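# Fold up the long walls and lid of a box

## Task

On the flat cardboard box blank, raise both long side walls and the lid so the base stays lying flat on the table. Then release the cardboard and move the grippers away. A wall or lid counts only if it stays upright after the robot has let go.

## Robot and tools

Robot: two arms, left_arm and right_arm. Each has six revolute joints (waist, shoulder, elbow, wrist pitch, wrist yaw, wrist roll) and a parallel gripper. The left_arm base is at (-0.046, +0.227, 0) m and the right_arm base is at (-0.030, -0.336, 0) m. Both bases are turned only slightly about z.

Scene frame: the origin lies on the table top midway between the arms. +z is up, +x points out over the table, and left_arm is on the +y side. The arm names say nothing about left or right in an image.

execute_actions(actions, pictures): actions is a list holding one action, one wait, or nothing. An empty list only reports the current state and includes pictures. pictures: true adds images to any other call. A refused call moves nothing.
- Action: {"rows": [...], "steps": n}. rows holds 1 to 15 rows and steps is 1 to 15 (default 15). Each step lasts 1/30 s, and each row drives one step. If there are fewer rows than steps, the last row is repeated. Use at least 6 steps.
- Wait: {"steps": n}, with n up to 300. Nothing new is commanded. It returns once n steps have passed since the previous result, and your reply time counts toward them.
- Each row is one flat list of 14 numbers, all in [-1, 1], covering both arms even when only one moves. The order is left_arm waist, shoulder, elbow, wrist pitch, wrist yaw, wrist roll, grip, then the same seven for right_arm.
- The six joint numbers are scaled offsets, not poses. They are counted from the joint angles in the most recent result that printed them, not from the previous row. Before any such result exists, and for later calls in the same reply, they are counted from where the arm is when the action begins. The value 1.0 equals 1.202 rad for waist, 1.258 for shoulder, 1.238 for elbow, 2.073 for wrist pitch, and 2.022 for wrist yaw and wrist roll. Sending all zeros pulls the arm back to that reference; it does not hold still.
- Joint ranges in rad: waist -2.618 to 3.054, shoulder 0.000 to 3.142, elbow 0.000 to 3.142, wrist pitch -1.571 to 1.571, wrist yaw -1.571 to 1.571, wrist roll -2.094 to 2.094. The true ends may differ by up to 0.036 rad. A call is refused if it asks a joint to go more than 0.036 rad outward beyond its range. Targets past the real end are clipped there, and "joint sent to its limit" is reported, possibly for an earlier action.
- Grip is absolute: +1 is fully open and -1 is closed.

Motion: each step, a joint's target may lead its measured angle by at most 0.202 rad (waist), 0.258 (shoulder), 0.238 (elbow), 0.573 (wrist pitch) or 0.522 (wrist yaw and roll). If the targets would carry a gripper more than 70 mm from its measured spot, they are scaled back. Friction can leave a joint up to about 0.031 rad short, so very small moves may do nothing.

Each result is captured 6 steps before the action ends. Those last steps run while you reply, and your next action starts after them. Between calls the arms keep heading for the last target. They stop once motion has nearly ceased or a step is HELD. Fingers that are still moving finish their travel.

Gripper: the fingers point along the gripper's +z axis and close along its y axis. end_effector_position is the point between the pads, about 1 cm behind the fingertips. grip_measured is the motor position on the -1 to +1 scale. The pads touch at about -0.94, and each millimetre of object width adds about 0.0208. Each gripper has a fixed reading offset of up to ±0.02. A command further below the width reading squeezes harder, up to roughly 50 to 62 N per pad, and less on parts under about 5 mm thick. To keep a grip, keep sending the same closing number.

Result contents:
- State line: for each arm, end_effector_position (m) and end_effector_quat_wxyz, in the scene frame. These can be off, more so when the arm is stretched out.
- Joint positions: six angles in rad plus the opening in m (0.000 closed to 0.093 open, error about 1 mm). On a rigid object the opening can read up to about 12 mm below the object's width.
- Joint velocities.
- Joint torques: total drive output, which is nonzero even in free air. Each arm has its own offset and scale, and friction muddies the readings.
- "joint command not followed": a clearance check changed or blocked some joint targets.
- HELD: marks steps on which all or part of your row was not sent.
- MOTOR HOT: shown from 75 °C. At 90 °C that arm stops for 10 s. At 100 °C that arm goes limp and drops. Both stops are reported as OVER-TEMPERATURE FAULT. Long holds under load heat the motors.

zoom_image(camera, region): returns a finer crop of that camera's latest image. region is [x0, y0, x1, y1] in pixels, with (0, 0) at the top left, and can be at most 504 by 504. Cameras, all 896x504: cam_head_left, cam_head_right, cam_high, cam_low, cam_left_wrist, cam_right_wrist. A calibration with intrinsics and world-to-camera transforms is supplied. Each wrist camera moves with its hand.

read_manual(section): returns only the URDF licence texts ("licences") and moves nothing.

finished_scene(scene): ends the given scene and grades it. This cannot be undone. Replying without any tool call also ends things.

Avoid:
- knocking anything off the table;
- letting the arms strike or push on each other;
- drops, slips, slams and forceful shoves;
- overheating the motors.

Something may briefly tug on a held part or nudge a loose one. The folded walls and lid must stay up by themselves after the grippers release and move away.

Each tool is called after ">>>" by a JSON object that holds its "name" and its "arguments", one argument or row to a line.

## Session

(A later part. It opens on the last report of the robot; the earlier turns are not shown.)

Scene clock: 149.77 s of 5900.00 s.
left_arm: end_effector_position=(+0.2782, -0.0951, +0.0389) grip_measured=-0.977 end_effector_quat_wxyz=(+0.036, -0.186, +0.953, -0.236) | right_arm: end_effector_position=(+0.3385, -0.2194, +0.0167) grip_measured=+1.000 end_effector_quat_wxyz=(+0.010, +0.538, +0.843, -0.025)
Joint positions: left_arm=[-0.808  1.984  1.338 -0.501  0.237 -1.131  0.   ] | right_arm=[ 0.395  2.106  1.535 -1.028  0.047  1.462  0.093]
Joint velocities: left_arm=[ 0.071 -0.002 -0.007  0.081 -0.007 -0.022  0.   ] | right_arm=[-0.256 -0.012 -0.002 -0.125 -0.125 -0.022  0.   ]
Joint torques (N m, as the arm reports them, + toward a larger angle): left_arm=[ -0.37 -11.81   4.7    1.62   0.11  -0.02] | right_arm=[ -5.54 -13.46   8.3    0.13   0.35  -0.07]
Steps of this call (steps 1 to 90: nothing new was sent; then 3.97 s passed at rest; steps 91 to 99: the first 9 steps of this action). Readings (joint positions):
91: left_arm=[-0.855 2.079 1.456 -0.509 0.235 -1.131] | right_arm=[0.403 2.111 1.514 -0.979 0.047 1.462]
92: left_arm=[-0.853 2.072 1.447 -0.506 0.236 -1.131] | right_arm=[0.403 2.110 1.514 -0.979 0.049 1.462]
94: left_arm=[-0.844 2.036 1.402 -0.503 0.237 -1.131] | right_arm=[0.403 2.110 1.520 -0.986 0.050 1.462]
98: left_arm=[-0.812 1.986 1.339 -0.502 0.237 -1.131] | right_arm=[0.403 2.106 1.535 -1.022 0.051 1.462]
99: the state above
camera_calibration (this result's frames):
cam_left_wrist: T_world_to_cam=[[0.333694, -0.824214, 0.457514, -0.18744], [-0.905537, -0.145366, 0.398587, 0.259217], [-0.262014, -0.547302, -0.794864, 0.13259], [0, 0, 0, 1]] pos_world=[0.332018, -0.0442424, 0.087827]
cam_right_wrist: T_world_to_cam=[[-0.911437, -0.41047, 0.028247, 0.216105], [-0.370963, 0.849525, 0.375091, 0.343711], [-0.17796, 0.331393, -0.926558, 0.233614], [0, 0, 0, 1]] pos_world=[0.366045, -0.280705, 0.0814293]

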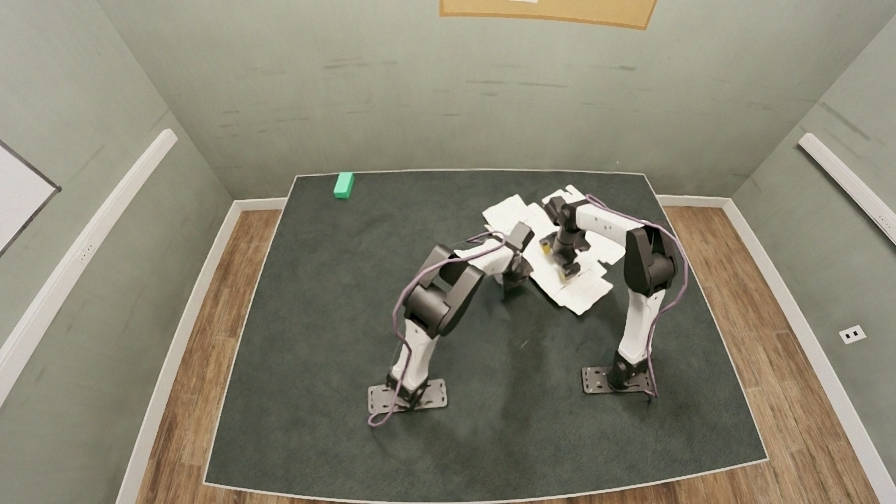

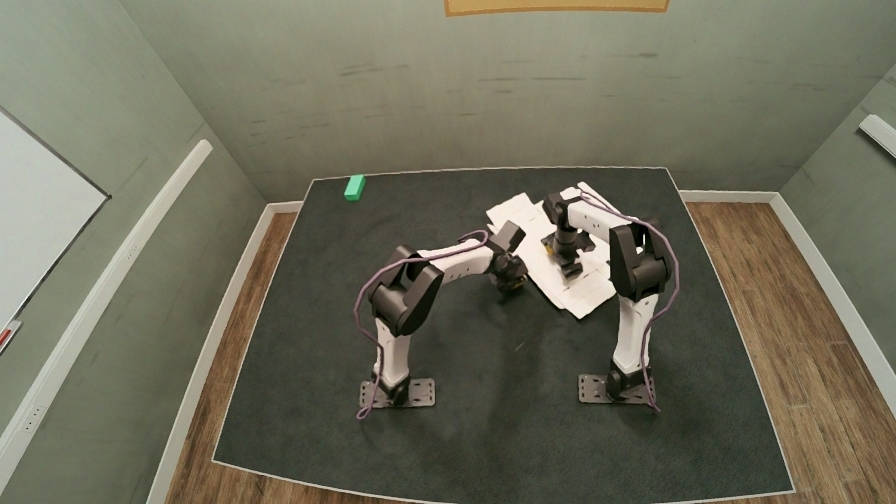

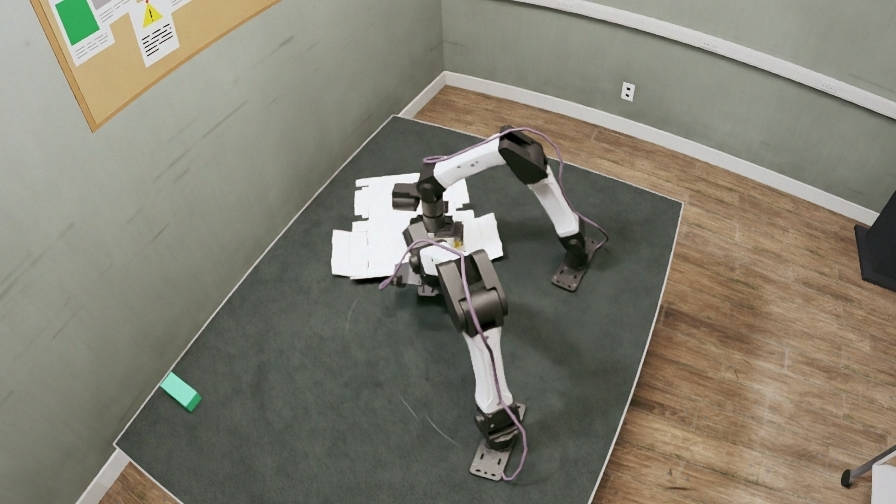

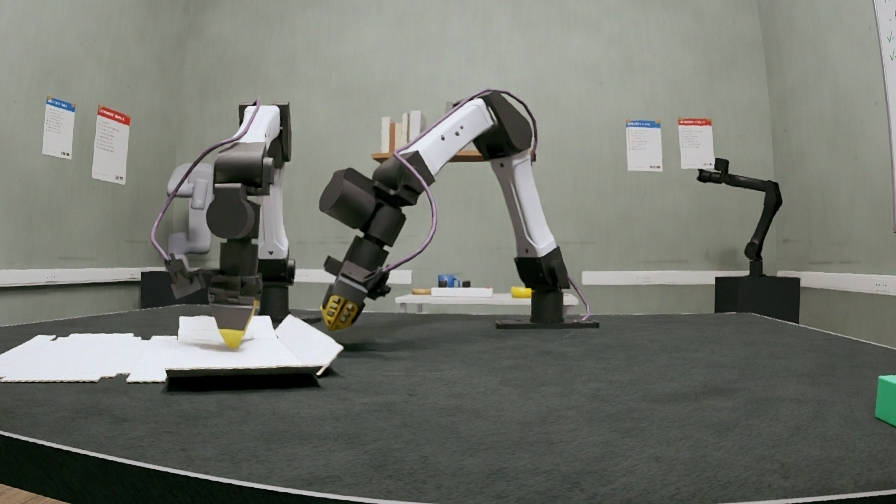

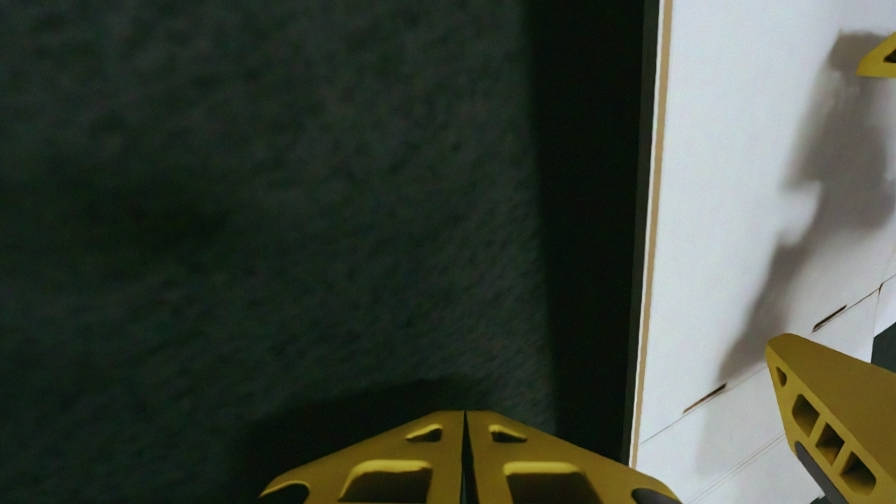

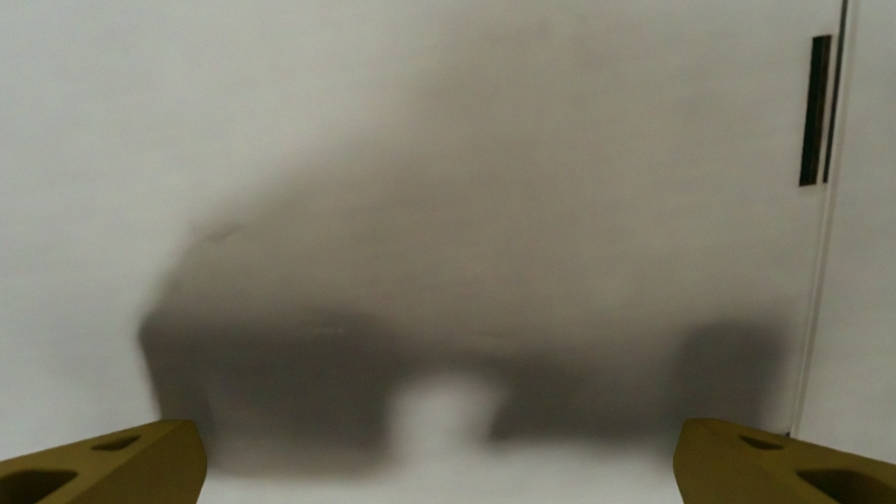

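>>> {"name": "execute_actions", "arguments": {
  "actions": [
    {"rows": [[0.05,-0.05,-0.0,0.0,0,0,-1, 0,-0.05,0.03,-0.04,0,0,1]], "steps": 12}
  ],
  "pictures": true
}}

>>> {"name": "zoom_image", "arguments": {
  "camera": "cam_head_left",
  "region": [440, 170, 700, 340]
}}

Scene clock: 150.23 s of 5900.00 s.
left_arm: end_effector_position=(+0.2998, -0.0779, +0.0578) grip_measured=-0.977 end_effector_quat_wxyz=(+0.057, -0.210, +0.943, -0.253) | right_arm: end_effector_position=(+0.3289, -0.2209, +0.0328) grip_measured=+1.000 end_effector_quat_wxyz=(+0.007, +0.535, +0.844, -0.032)
Joint positions: left_arm=[-0.749  1.942  1.338 -0.495  0.239 -1.131  0.   ] | right_arm=[ 0.401  2.064  1.538 -1.086  0.05   1.462  0.093]
Joint velocities: left_arm=[ 0.154 -0.183  0.007  0.051  0.051 -0.051  0.   ] | right_arm=[ 0.276 -0.115  0.085 -0.139 -0.095 -0.007  0.   ]
Joint torques (N m, as the arm reports them, + toward a larger angle): left_arm=[ -0.69 -10.83   6.33   1.32   0.09   0.  ] | right_arm=[ -1.44 -12.57   8.55   0.23   0.11  -0.08]
Steps of this call (steps 1 to 6: the last 6 steps of your previous action; steps 7 to 8: the robot went on to your last target; steps 9 to 14: the first 6 steps of this action). Readings (joint positions):
9: left_arm=[-0.802 1.981 1.338 -0.491 0.239 -1.131] | right_arm=[0.305 2.102 1.536 -1.051 0.051 1.462]
10: left_arm=[-0.793 1.974 1.338 -0.495 0.239 -1.131] | right_arm=[0.322 2.096 1.536 -1.062 0.053 1.462]
12: left_arm=[-0.767 1.957 1.338 -0.495 0.239 -1.131] | right_arm=[0.369 2.078 1.536 -1.077 0.053 1.462]
14: the state above
camera_calibration (this result's frames):
cam_left_wrist: T_world_to_cam=[[0.363643, -0.78899, 0.495237, -0.197529], [-0.909767, -0.186532, 0.37085, 0.273378], [-0.200219, -0.585407, -0.785628, 0.140648], [0, 0, 0, 1]] pos_world=[0.3487, -0.0225184, 0.106938]
cam_right_wrist: T_world_to_cam=[[-0.908592, -0.415509, 0.0425817, 0.203768], [-0.371285, 0.850149, 0.373355, 0.335702], [-0.191333, 0.323417, -0.926711, 0.249952], [0, 0, 0, 1]] pos_world=[0.357607, -0.281567, 0.0976203]

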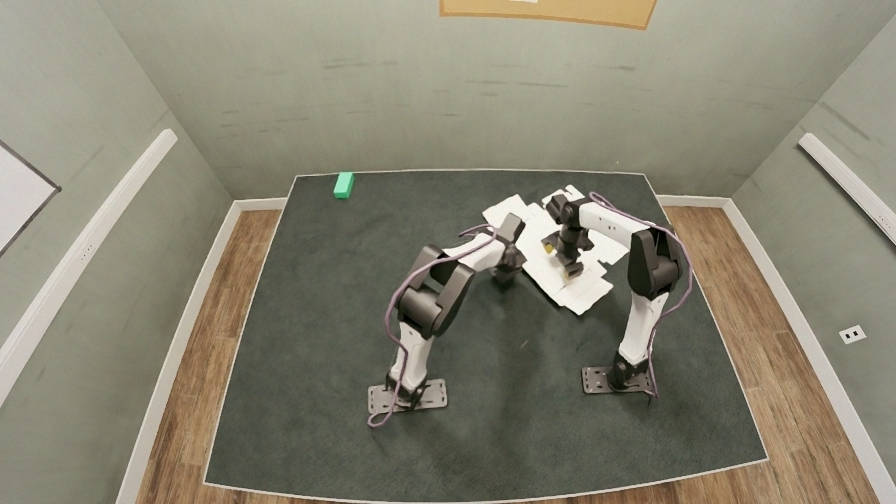

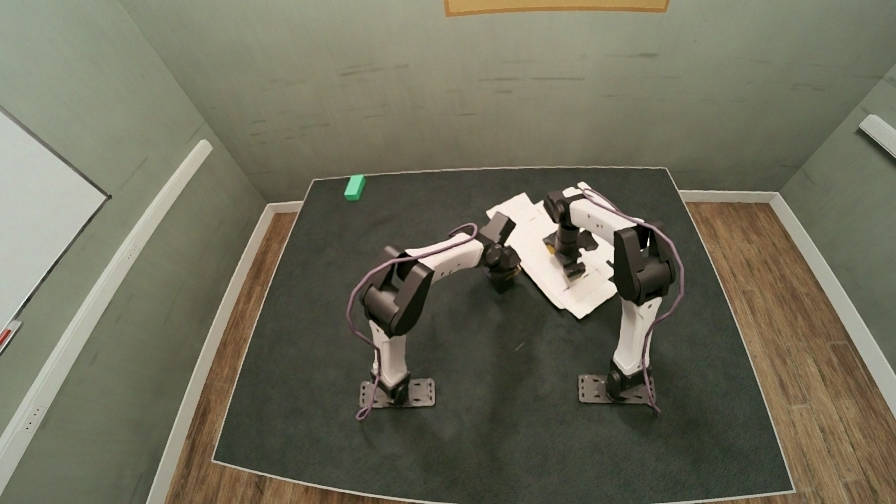

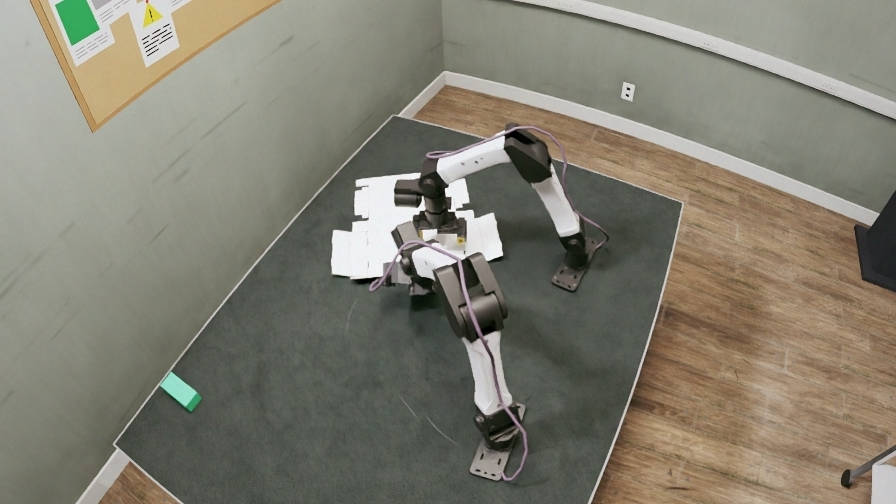

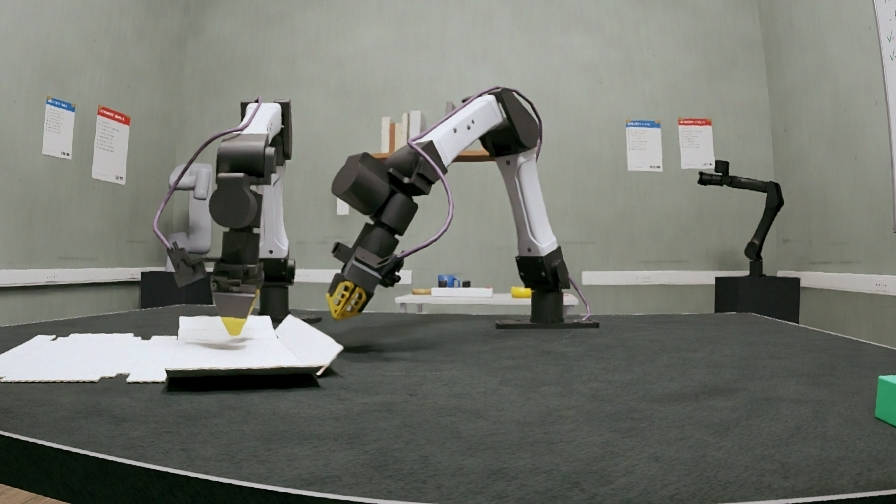

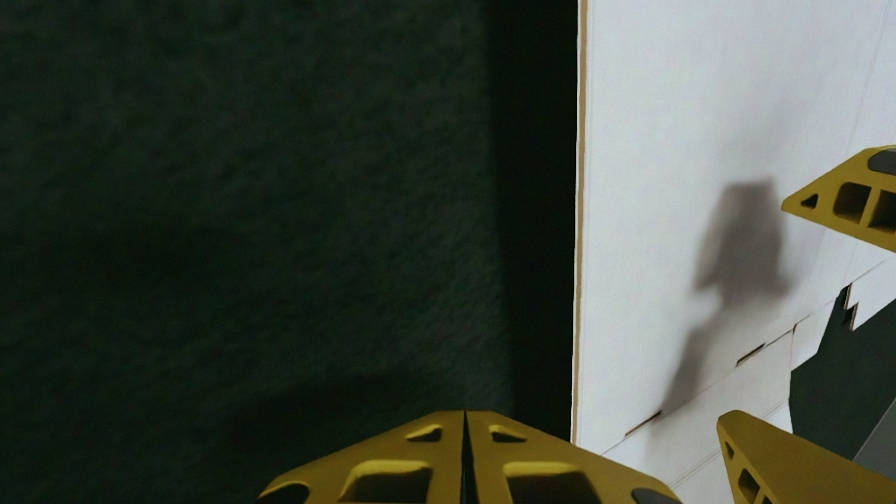

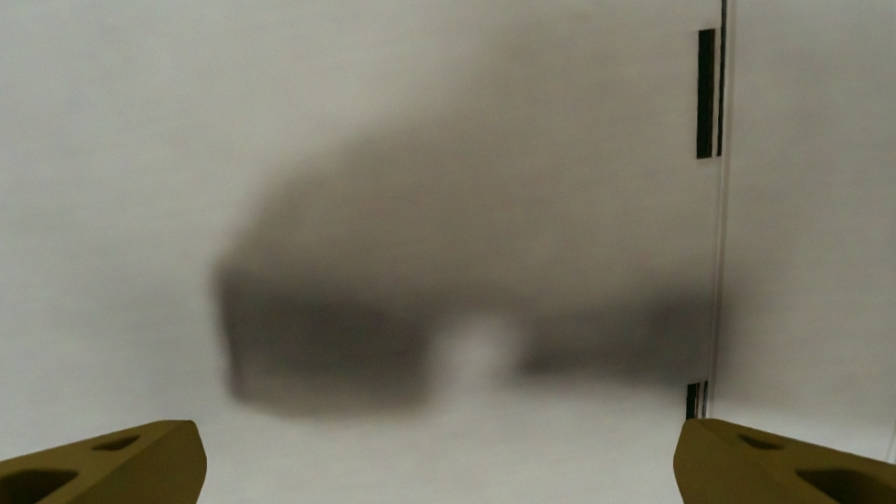

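Region (440, 170, 700, 340) of cam_head_left's 896x504 image, scaled by 1.938, with more detail than that image has; it fills the top 330 rows of this view, and the rest is white.

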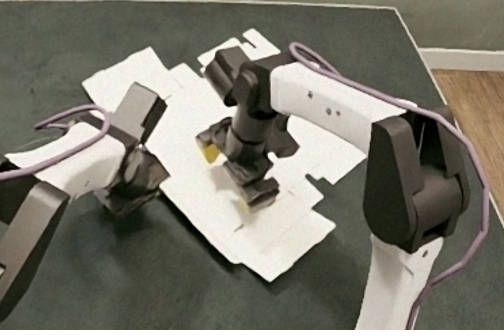

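>>> {"name": "execute_actions", "arguments": {
  "actions": [
    {"rows": [[0,0,0,0,0,0,-1, -0.117,0.149,0.232,-0.029,0,-0.07,1]], "steps": 15}
  ],
  "pictures": false
}}

Scene clock: 152.70 s of 5900.00 s.
left_arm: end_effector_position=(+0.3012, -0.0768, +0.0607) grip_measured=-0.977 end_effector_quat_wxyz=(+0.060, -0.211, +0.942, -0.255) | right_arm: end_effector_position=(+0.3946, -0.2724, +0.0211) grip_measured=+1.000 end_effector_quat_wxyz=(+0.012, +0.556, +0.831, -0.024)
Joint positions: left_arm=[-0.745  1.936  1.338 -0.495  0.239 -1.131  0.   ] | right_arm=[ 0.237  2.255  1.795 -1.126  0.051  1.349  0.093]
Joint velocities: left_arm=[-0.007  0.012  0.012 -0.007 -0.007 -0.022  0.   ] | right_arm=[-0.012  0.002  0.022 -0.081 -0.007 -0.139  0.   ]
Joint torques (N m, as the arm reports them, + toward a larger angle): left_arm=[-0.2  -9.6   6.36  1.4   0.11  0.  ] | right_arm=[  2.24 -13.4    8.66   0.24   0.08  -0.21]
Steps of this call (steps 1 to 6: the last 6 steps of your previous action; steps 7 to 30: the robot went on to your last target; steps 31 to 65: nothing new was sent; steps 66 to 74: the first 9 steps of this action). Readings (joint positions):
66: left_arm=[-0.745 1.936 1.338 -0.495 0.239 -1.131] | right_arm=[0.389 2.088 1.589 -1.138 0.044 1.443]
67: left_arm=[-0.745 1.936 1.338 -0.495 0.239 -1.131] | right_arm=[0.367 2.136 1.665 -1.160 0.042 1.421]
69: left_arm=[-0.745 1.936 1.338 -0.495 0.239 -1.131] | right_arm=[0.307 2.216 1.770 -1.130 0.042 1.388]
73: left_arm=[-0.745 1.936 1.338 -0.495 0.239 -1.131] | right_arm=[0.238 2.254 1.795 -1.122 0.051 1.353]
74: the state above

>>> {"name": "execute_actions", "arguments": {
  "actions": [
    {"rows": [[0,0,0,0,0,0,-1, 0.01,0.08,-0.06,0.03,0,0,1]], "steps": 12}
  ],
  "pictures": true
}}

Scene clock: 153.10 s of 5900.00 s.
left_arm: end_effector_position=(+0.3012, -0.0768, +0.0607) grip_measured=-0.977 end_effector_quat_wxyz=(+0.060, -0.211, +0.942, -0.255) | right_arm: end_effector_position=(+0.3929, -0.2645, +0.0087) grip_measured=+1.000 end_effector_quat_wxyz=(+0.008, +0.545, +0.838, -0.027)
Joint positions: left_arm=[-0.745  1.936  1.338 -0.495  0.239 -1.131  0.   ] | right_arm=[ 0.255  2.276  1.78  -1.1    0.05   1.34   0.093]
Joint velocities: left_arm=[ 0.022  0.007  0.002 -0.007  0.022  0.037  0.   ] | right_arm=[ 0.007 -0.002 -0.017  0.007  0.066  0.007  0.   ]
Joint torques (N m, as the arm reports them, + toward a larger angle): left_arm=[  0.19 -10.07   6.41   1.43   0.12   0.  ] | right_arm=[-0.1  -6.46  1.55  0.66  0.11  0.01]
Steps of this call (steps 1 to 6: the last 6 steps of your previous action; steps 7 to 12: the first 6 steps of this action). Readings (joint positions):
7: left_arm=[-0.745 1.936 1.338 -0.495 0.239 -1.131] | right_arm=[0.256 2.261 1.789 -1.125 0.051 1.335]
8: left_arm=[-0.745 1.936 1.338 -0.495 0.239 -1.131] | right_arm=[0.256 2.272 1.782 -1.111 0.051 1.336]
10: left_arm=[-0.745 1.936 1.338 -0.495 0.239 -1.131] | right_arm=[0.255 2.273 1.780 -1.101 0.050 1.338]
12: the state above
camera_calibration (this result's frames):
cam_left_wrist: T_world_to_cam=[[0.364046, -0.785689, 0.500163, -0.198754], [-0.910978, -0.188587, 0.366815, 0.274295], [-0.193878, -0.589175, -0.7844, 0.141555], [0, 0, 0, 1]] pos_world=[0.349676, -0.0210303, 0.10983]
cam_right_wrist: T_world_to_cam=[[-0.918282, -0.394643, 0.0318448, 0.25424], [-0.354883, 0.856083, 0.375739, 0.400582], [-0.175545, 0.333733, -0.926178, 0.250542], [0, 0, 0, 1]] pos_world=[0.419604, -0.326212, 0.073436]

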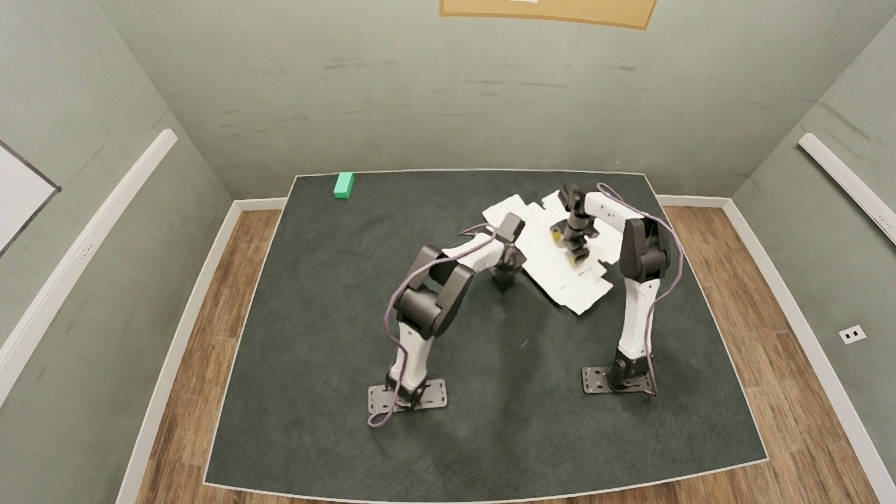

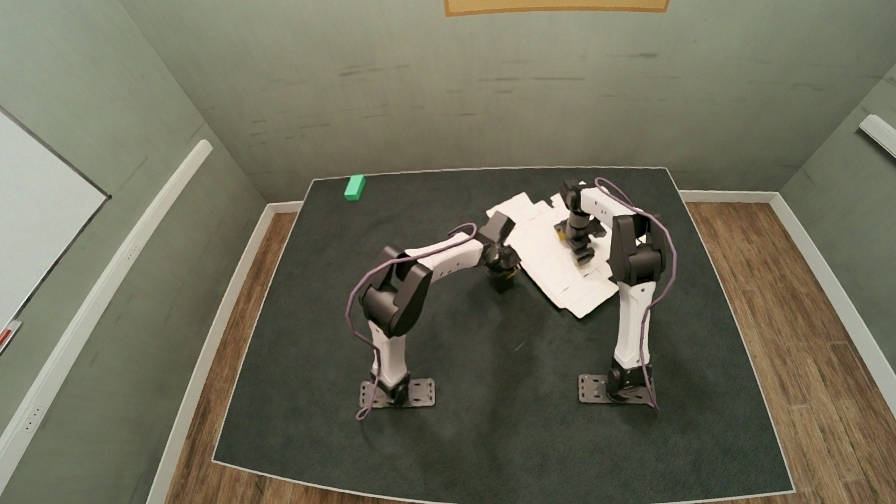

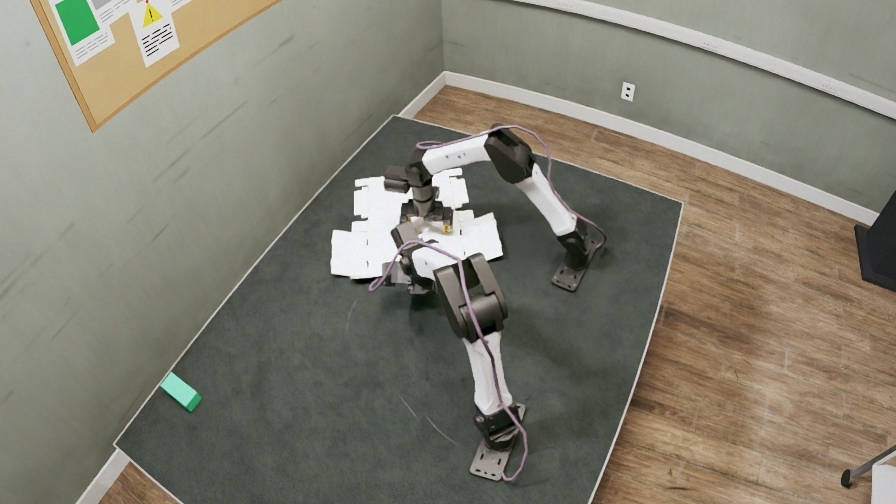

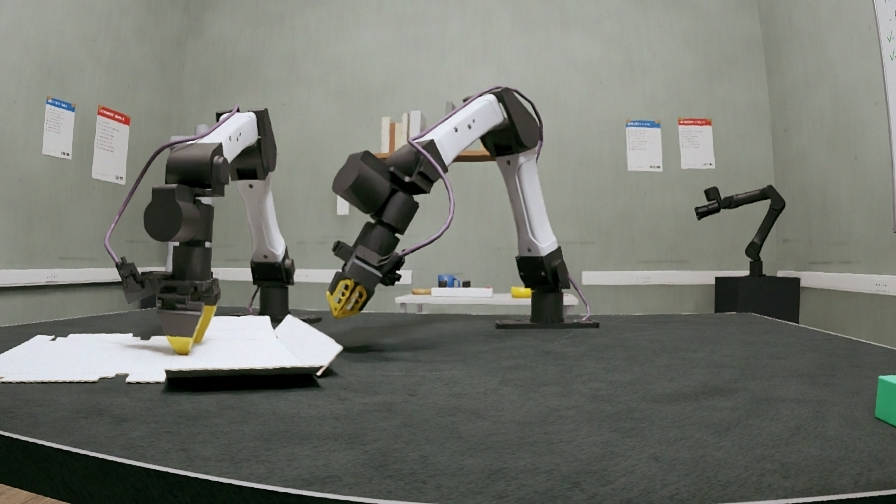

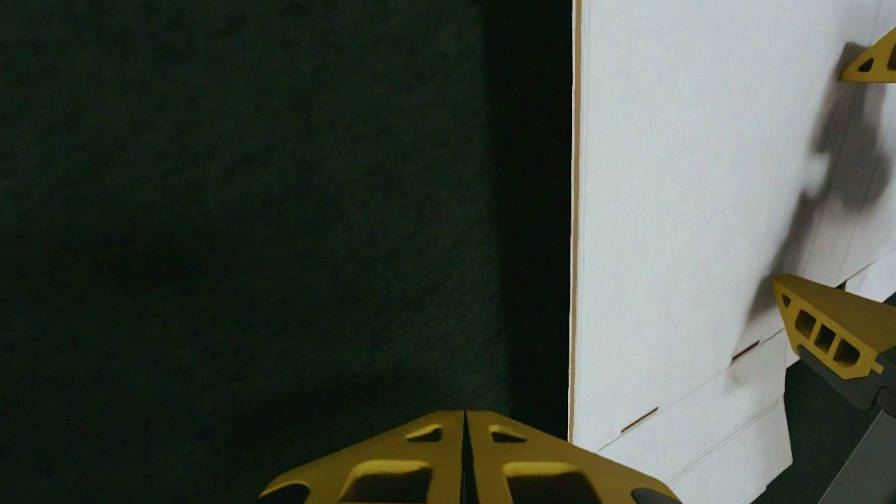

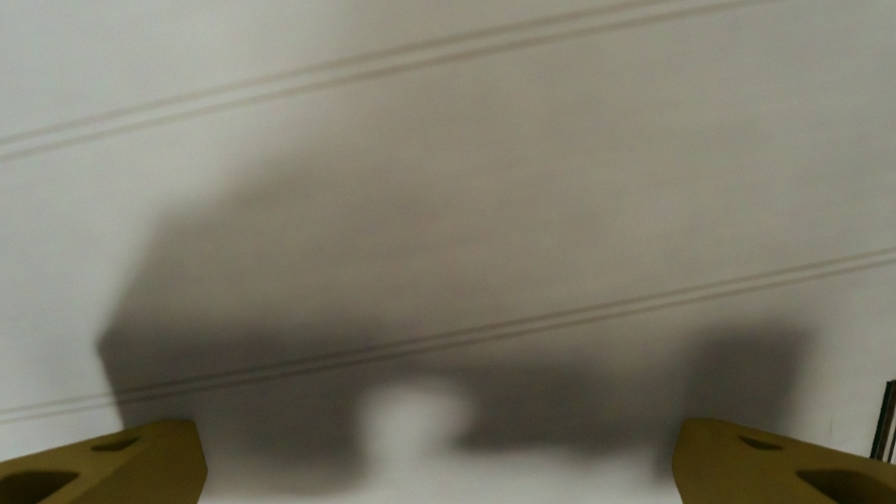

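>>> {"name": "execute_actions", "arguments": {
  "actions": [
    {"rows": [[-0.112,0.12,0.045,0.05,0,0,-1, 0,0.07,-0.06,0,0,0,1]], "steps": 15}
  ],
  "pictures": true
}}

Scene clock: 155.13 s of 5900.00 s.
left_arm: end_effector_position=(+0.2659, -0.1364, +0.0167) grip_measured=-0.977 end_effector_quat_wxyz=(+0.032, -0.144, +0.958, -0.245) | right_arm: end_effector_position=(+0.3955, -0.2657, +0.0084) grip_measured=+1.000 end_effector_quat_wxyz=(+0.014, +0.546, +0.837, -0.026)
Joint positions: left_arm=[-0.892  2.083  1.382 -0.426  0.238 -1.132  0.   ] | right_arm=[ 0.254  2.276  1.78  -1.09   0.056  1.342  0.093]
Joint velocities: left_arm=[ 0.051 -0.007 -0.007  0.125  0.022 -0.022  0.   ] | right_arm=[-0.022 -0.017 -0.007  0.037 -0.007 -0.051  0.   ]
Joint torques (N m, as the arm reports them, + toward a larger angle): left_arm=[  0.95 -10.65   6.91   1.6    0.03  -0.03] | right_arm=[ 0.51 -5.75  0.36  0.2   0.02 -0.1 ]
Steps of this call (steps 1 to 6: the last 6 steps of your previous action; steps 7 to 15: the robot went on to your last target; steps 16 to 52: nothing new was sent; steps 53 to 61: the first 9 steps of this action). Readings (joint positions):
53: left_arm=[-0.757 1.949 1.346 -0.492 0.233 -1.132] | right_arm=[0.255 2.276 1.780 -1.101 0.050 1.340]
54: left_arm=[-0.780 1.976 1.363 -0.473 0.230 -1.132] | right_arm=[0.255 2.276 1.780 -1.101 0.050 1.340]
56: left_arm=[-0.842 2.036 1.382 -0.430 0.230 -1.132] | right_arm=[0.255 2.276 1.780 -1.101 0.050 1.340]
60: left_arm=[-0.893 2.083 1.382 -0.426 0.235 -1.132] | right_arm=[0.254 2.276 1.780 -1.090 0.056 1.342]
61: the state above
camera_calibration (this result's frames):
cam_left_wrist: T_world_to_cam=[[0.257697, -0.842217, 0.473564, -0.189739], [-0.919875, -0.063868, 0.386977, 0.265998], [-0.295673, -0.535343, -0.791193, 0.0995994], [0, 0, 0, 1]] pos_world=[0.323029, -0.0894929, 0.0657207]
cam_right_wrist: T_world_to_cam=[[-0.919718, -0.391835, 0.0241615, 0.257513], [-0.356175, 0.858731, 0.368402, 0.40394], [-0.165101, 0.33022, -0.929353, 0.246082], [0, 0, 0, 1]] pos_world=[0.421341, -0.327235, 0.0736631]

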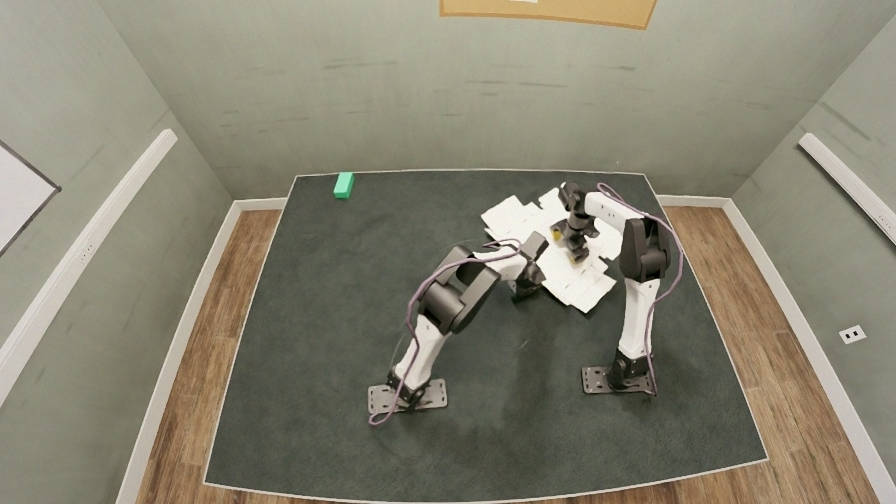

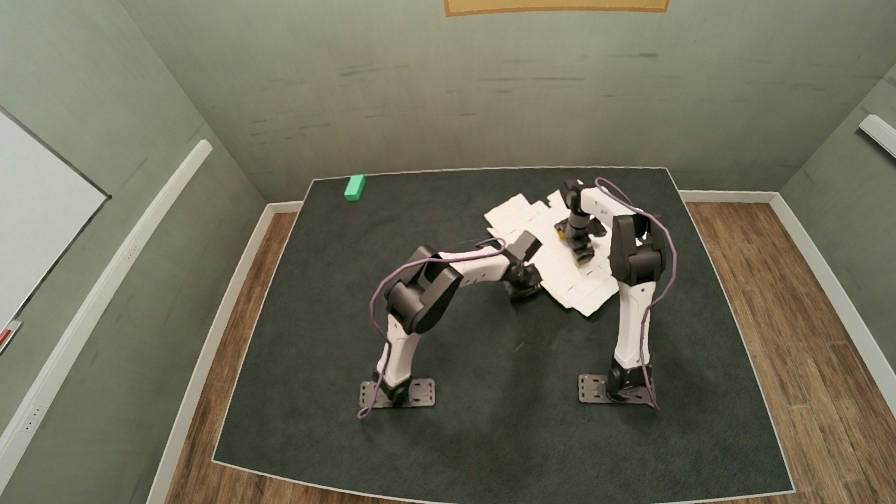

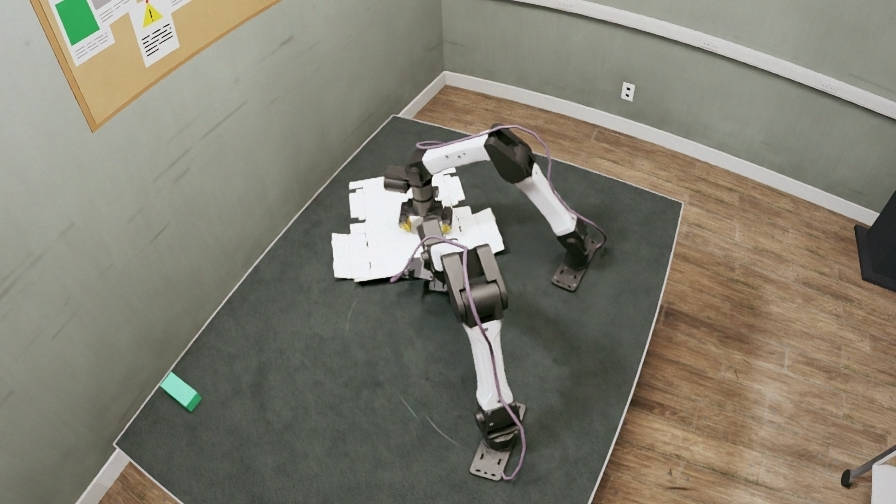

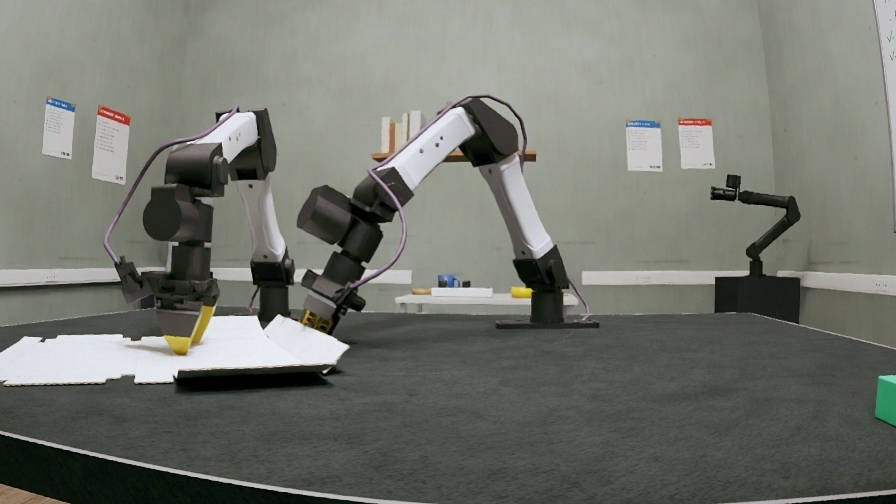

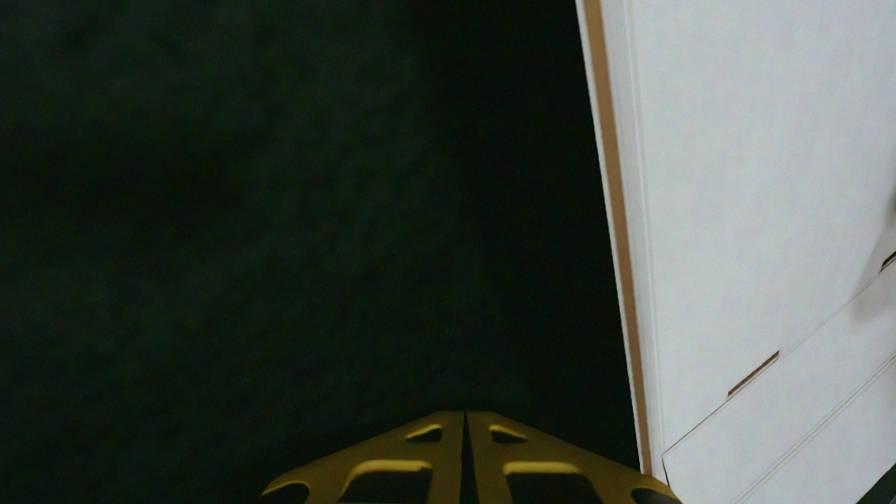

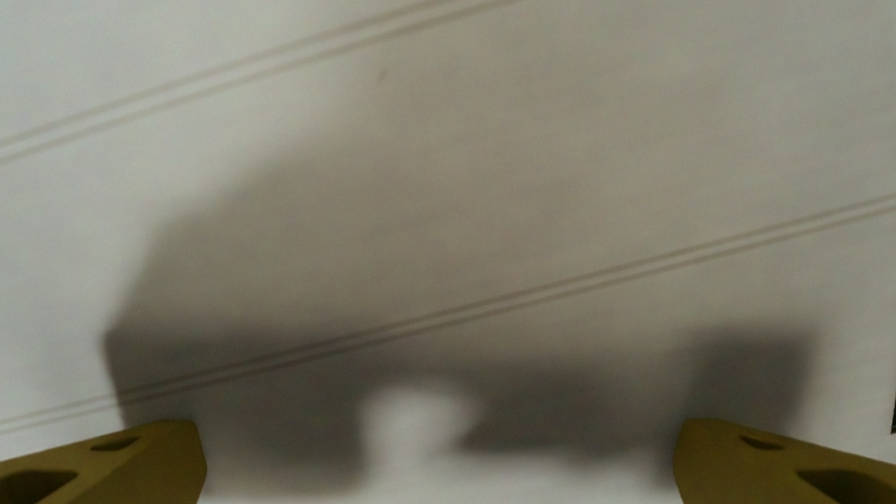

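>>> {"name": "execute_actions", "arguments": {
  "actions": [
    {"rows": [[0.08,-0.01,0.046,-0.023,0,0,-1, 0,0.09,-0.07,0,0,0,1]], "steps": 12}
  ],
  "pictures": true
}}

>>> {"name": "zoom_image", "arguments": {
  "camera": "cam_head_left",
  "region": [440, 170, 700, 340]
}}

Scene clock: 156.07 s of 5900.00 s.
left_arm: end_effector_position=(+0.3057, -0.1091, +0.0270) grip_measured=-0.977 end_effector_quat_wxyz=(+0.047, -0.190, +0.948, -0.251) | right_arm: end_effector_position=(+0.3952, -0.2658, +0.0073) grip_measured=+1.000 end_effector_quat_wxyz=(+0.013, +0.546, +0.837, -0.026)
Joint positions: left_arm=[-0.792  2.083  1.418 -0.445  0.243 -1.132  0.   ] | right_arm=[ 0.254  2.277  1.776 -1.087  0.056  1.342  0.093]
Joint velocities: left_arm=[ 0.339  0.002  0.061 -0.007 -0.125 -0.037  0.   ] | right_arm=[-0.007  0.007 -0.007 -0.007  0.007 -0.007  0.   ]
Joint torques (N m, as the arm reports them, + toward a larger angle): left_arm=[ -1.9  -12.08   7.67   1.09   0.19   0.  ] | right_arm=[ 0.43 -3.67 -0.31  0.27  0.1  -0.08]
Steps of this call (steps 1 to 6: the last 6 steps of your previous action; steps 7 to 15: the robot went on to your last target; steps 16 to 22: nothing new was sent; steps 23 to 28: the first 6 steps of this action). Readings (joint positions):
23: left_arm=[-0.882 2.083 1.388 -0.430 0.246 -1.132] | right_arm=[0.254 2.277 1.777 -1.088 0.056 1.342]
24: left_arm=[-0.867 2.083 1.396 -0.440 0.247 -1.132] | right_arm=[0.254 2.277 1.776 -1.087 0.056 1.342]
26: left_arm=[-0.824 2.083 1.411 -0.445 0.247 -1.132] | right_arm=[0.254 2.277 1.776 -1.087 0.056 1.342]
28: the state above
camera_calibration (this result's frames):
cam_left_wrist: T_world_to_cam=[[0.332997, -0.80643, 0.488655, -0.201406], [-0.9134, -0.147201, 0.379516, 0.289513], [-0.234123, -0.572715, -0.78561, 0.111103], [0, 0, 0, 1]] pos_world=[0.357521, -0.0561728, 0.0758267]
cam_right_wrist: T_world_to_cam=[[-0.9197, -0.391832, 0.0249062, 0.257234], [-0.355898, 0.858783, 0.368549, 0.40421], [-0.165798, 0.33009, -0.929275, 0.245222], [0, 0, 0, 1]] pos_world=[0.421093, -0.327281, 0.0725013]

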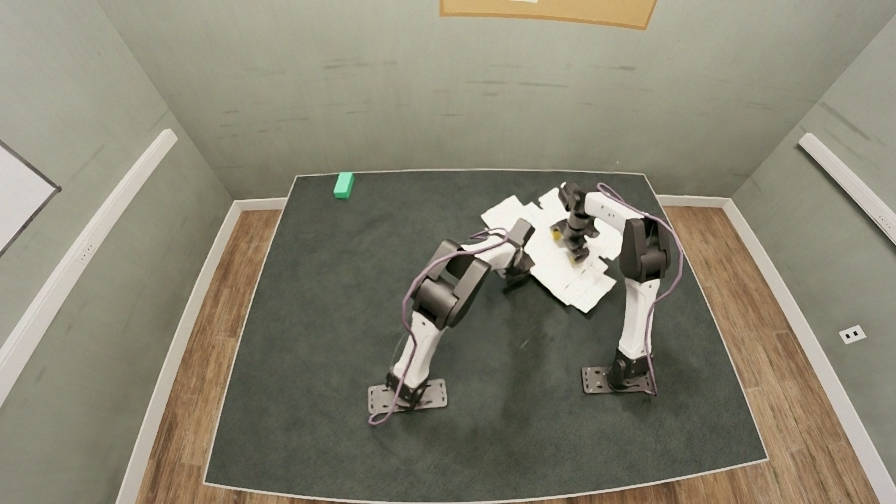

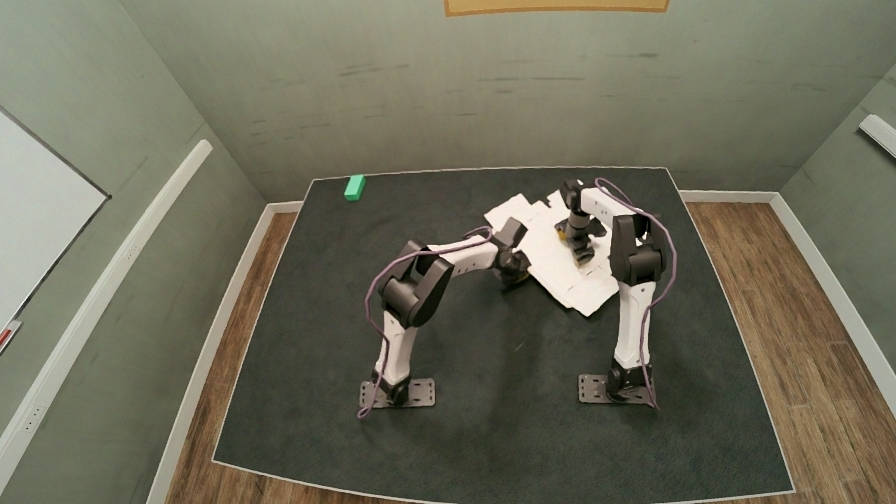

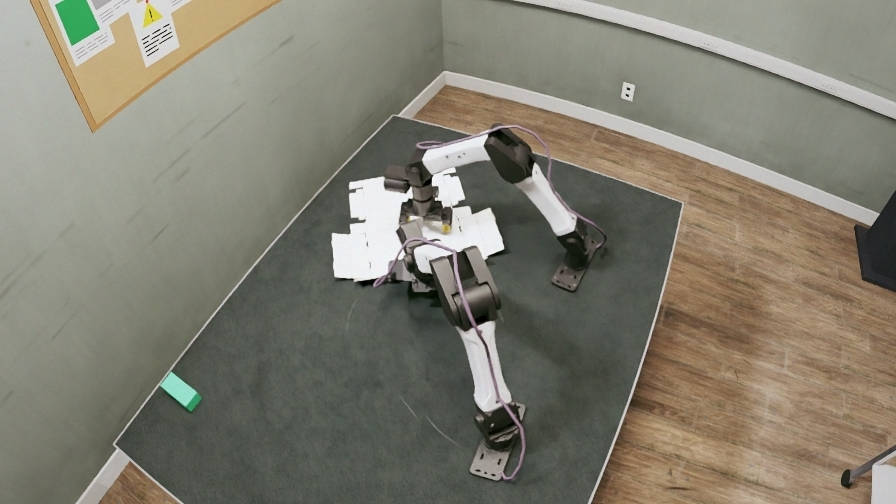

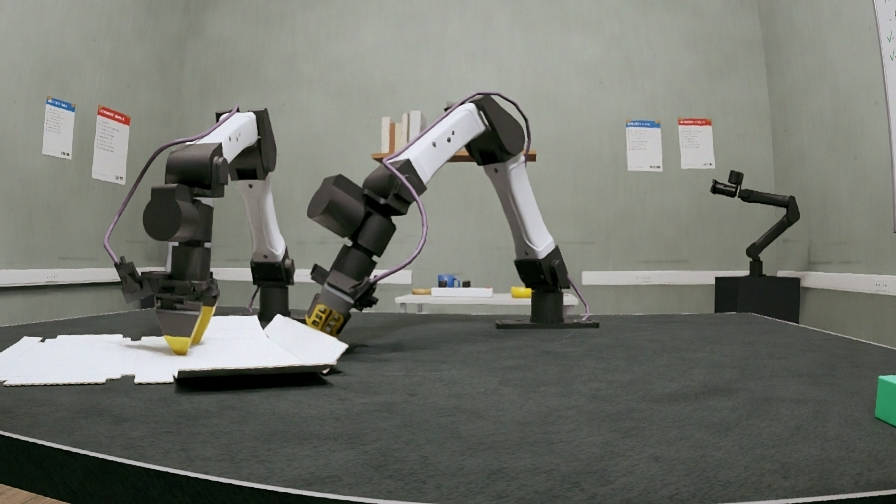

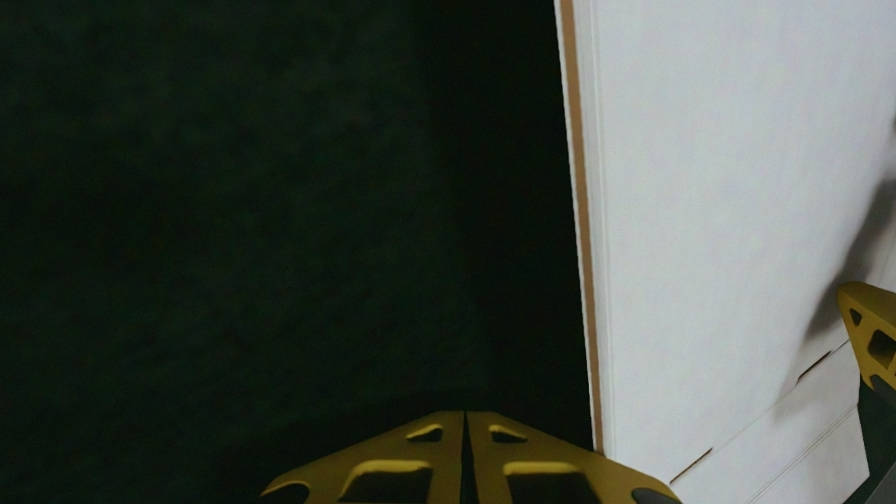

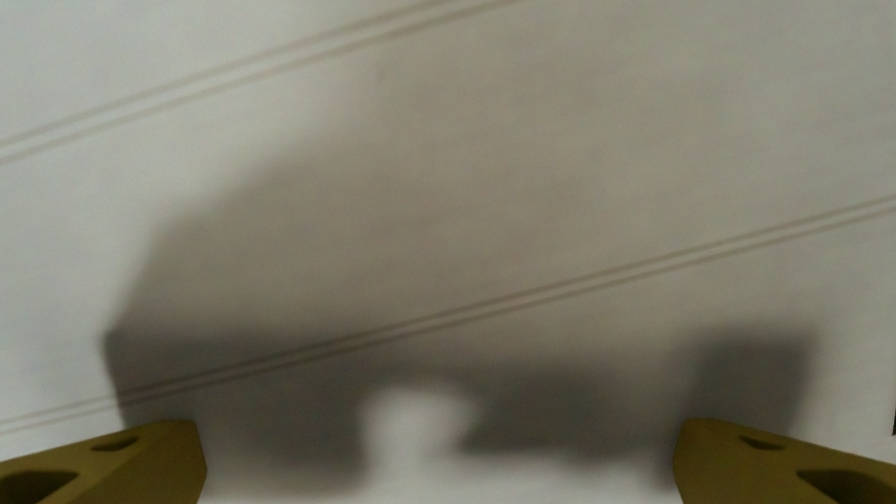

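Region (440, 170, 700, 340) of cam_head_left's 896x504 image, scaled by 1.938, with more detail than that image has; it fills the top 330 rows of this view, and the rest is white.

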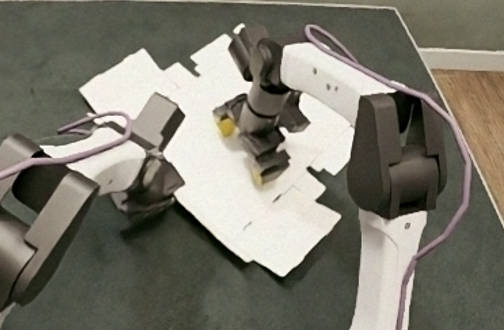

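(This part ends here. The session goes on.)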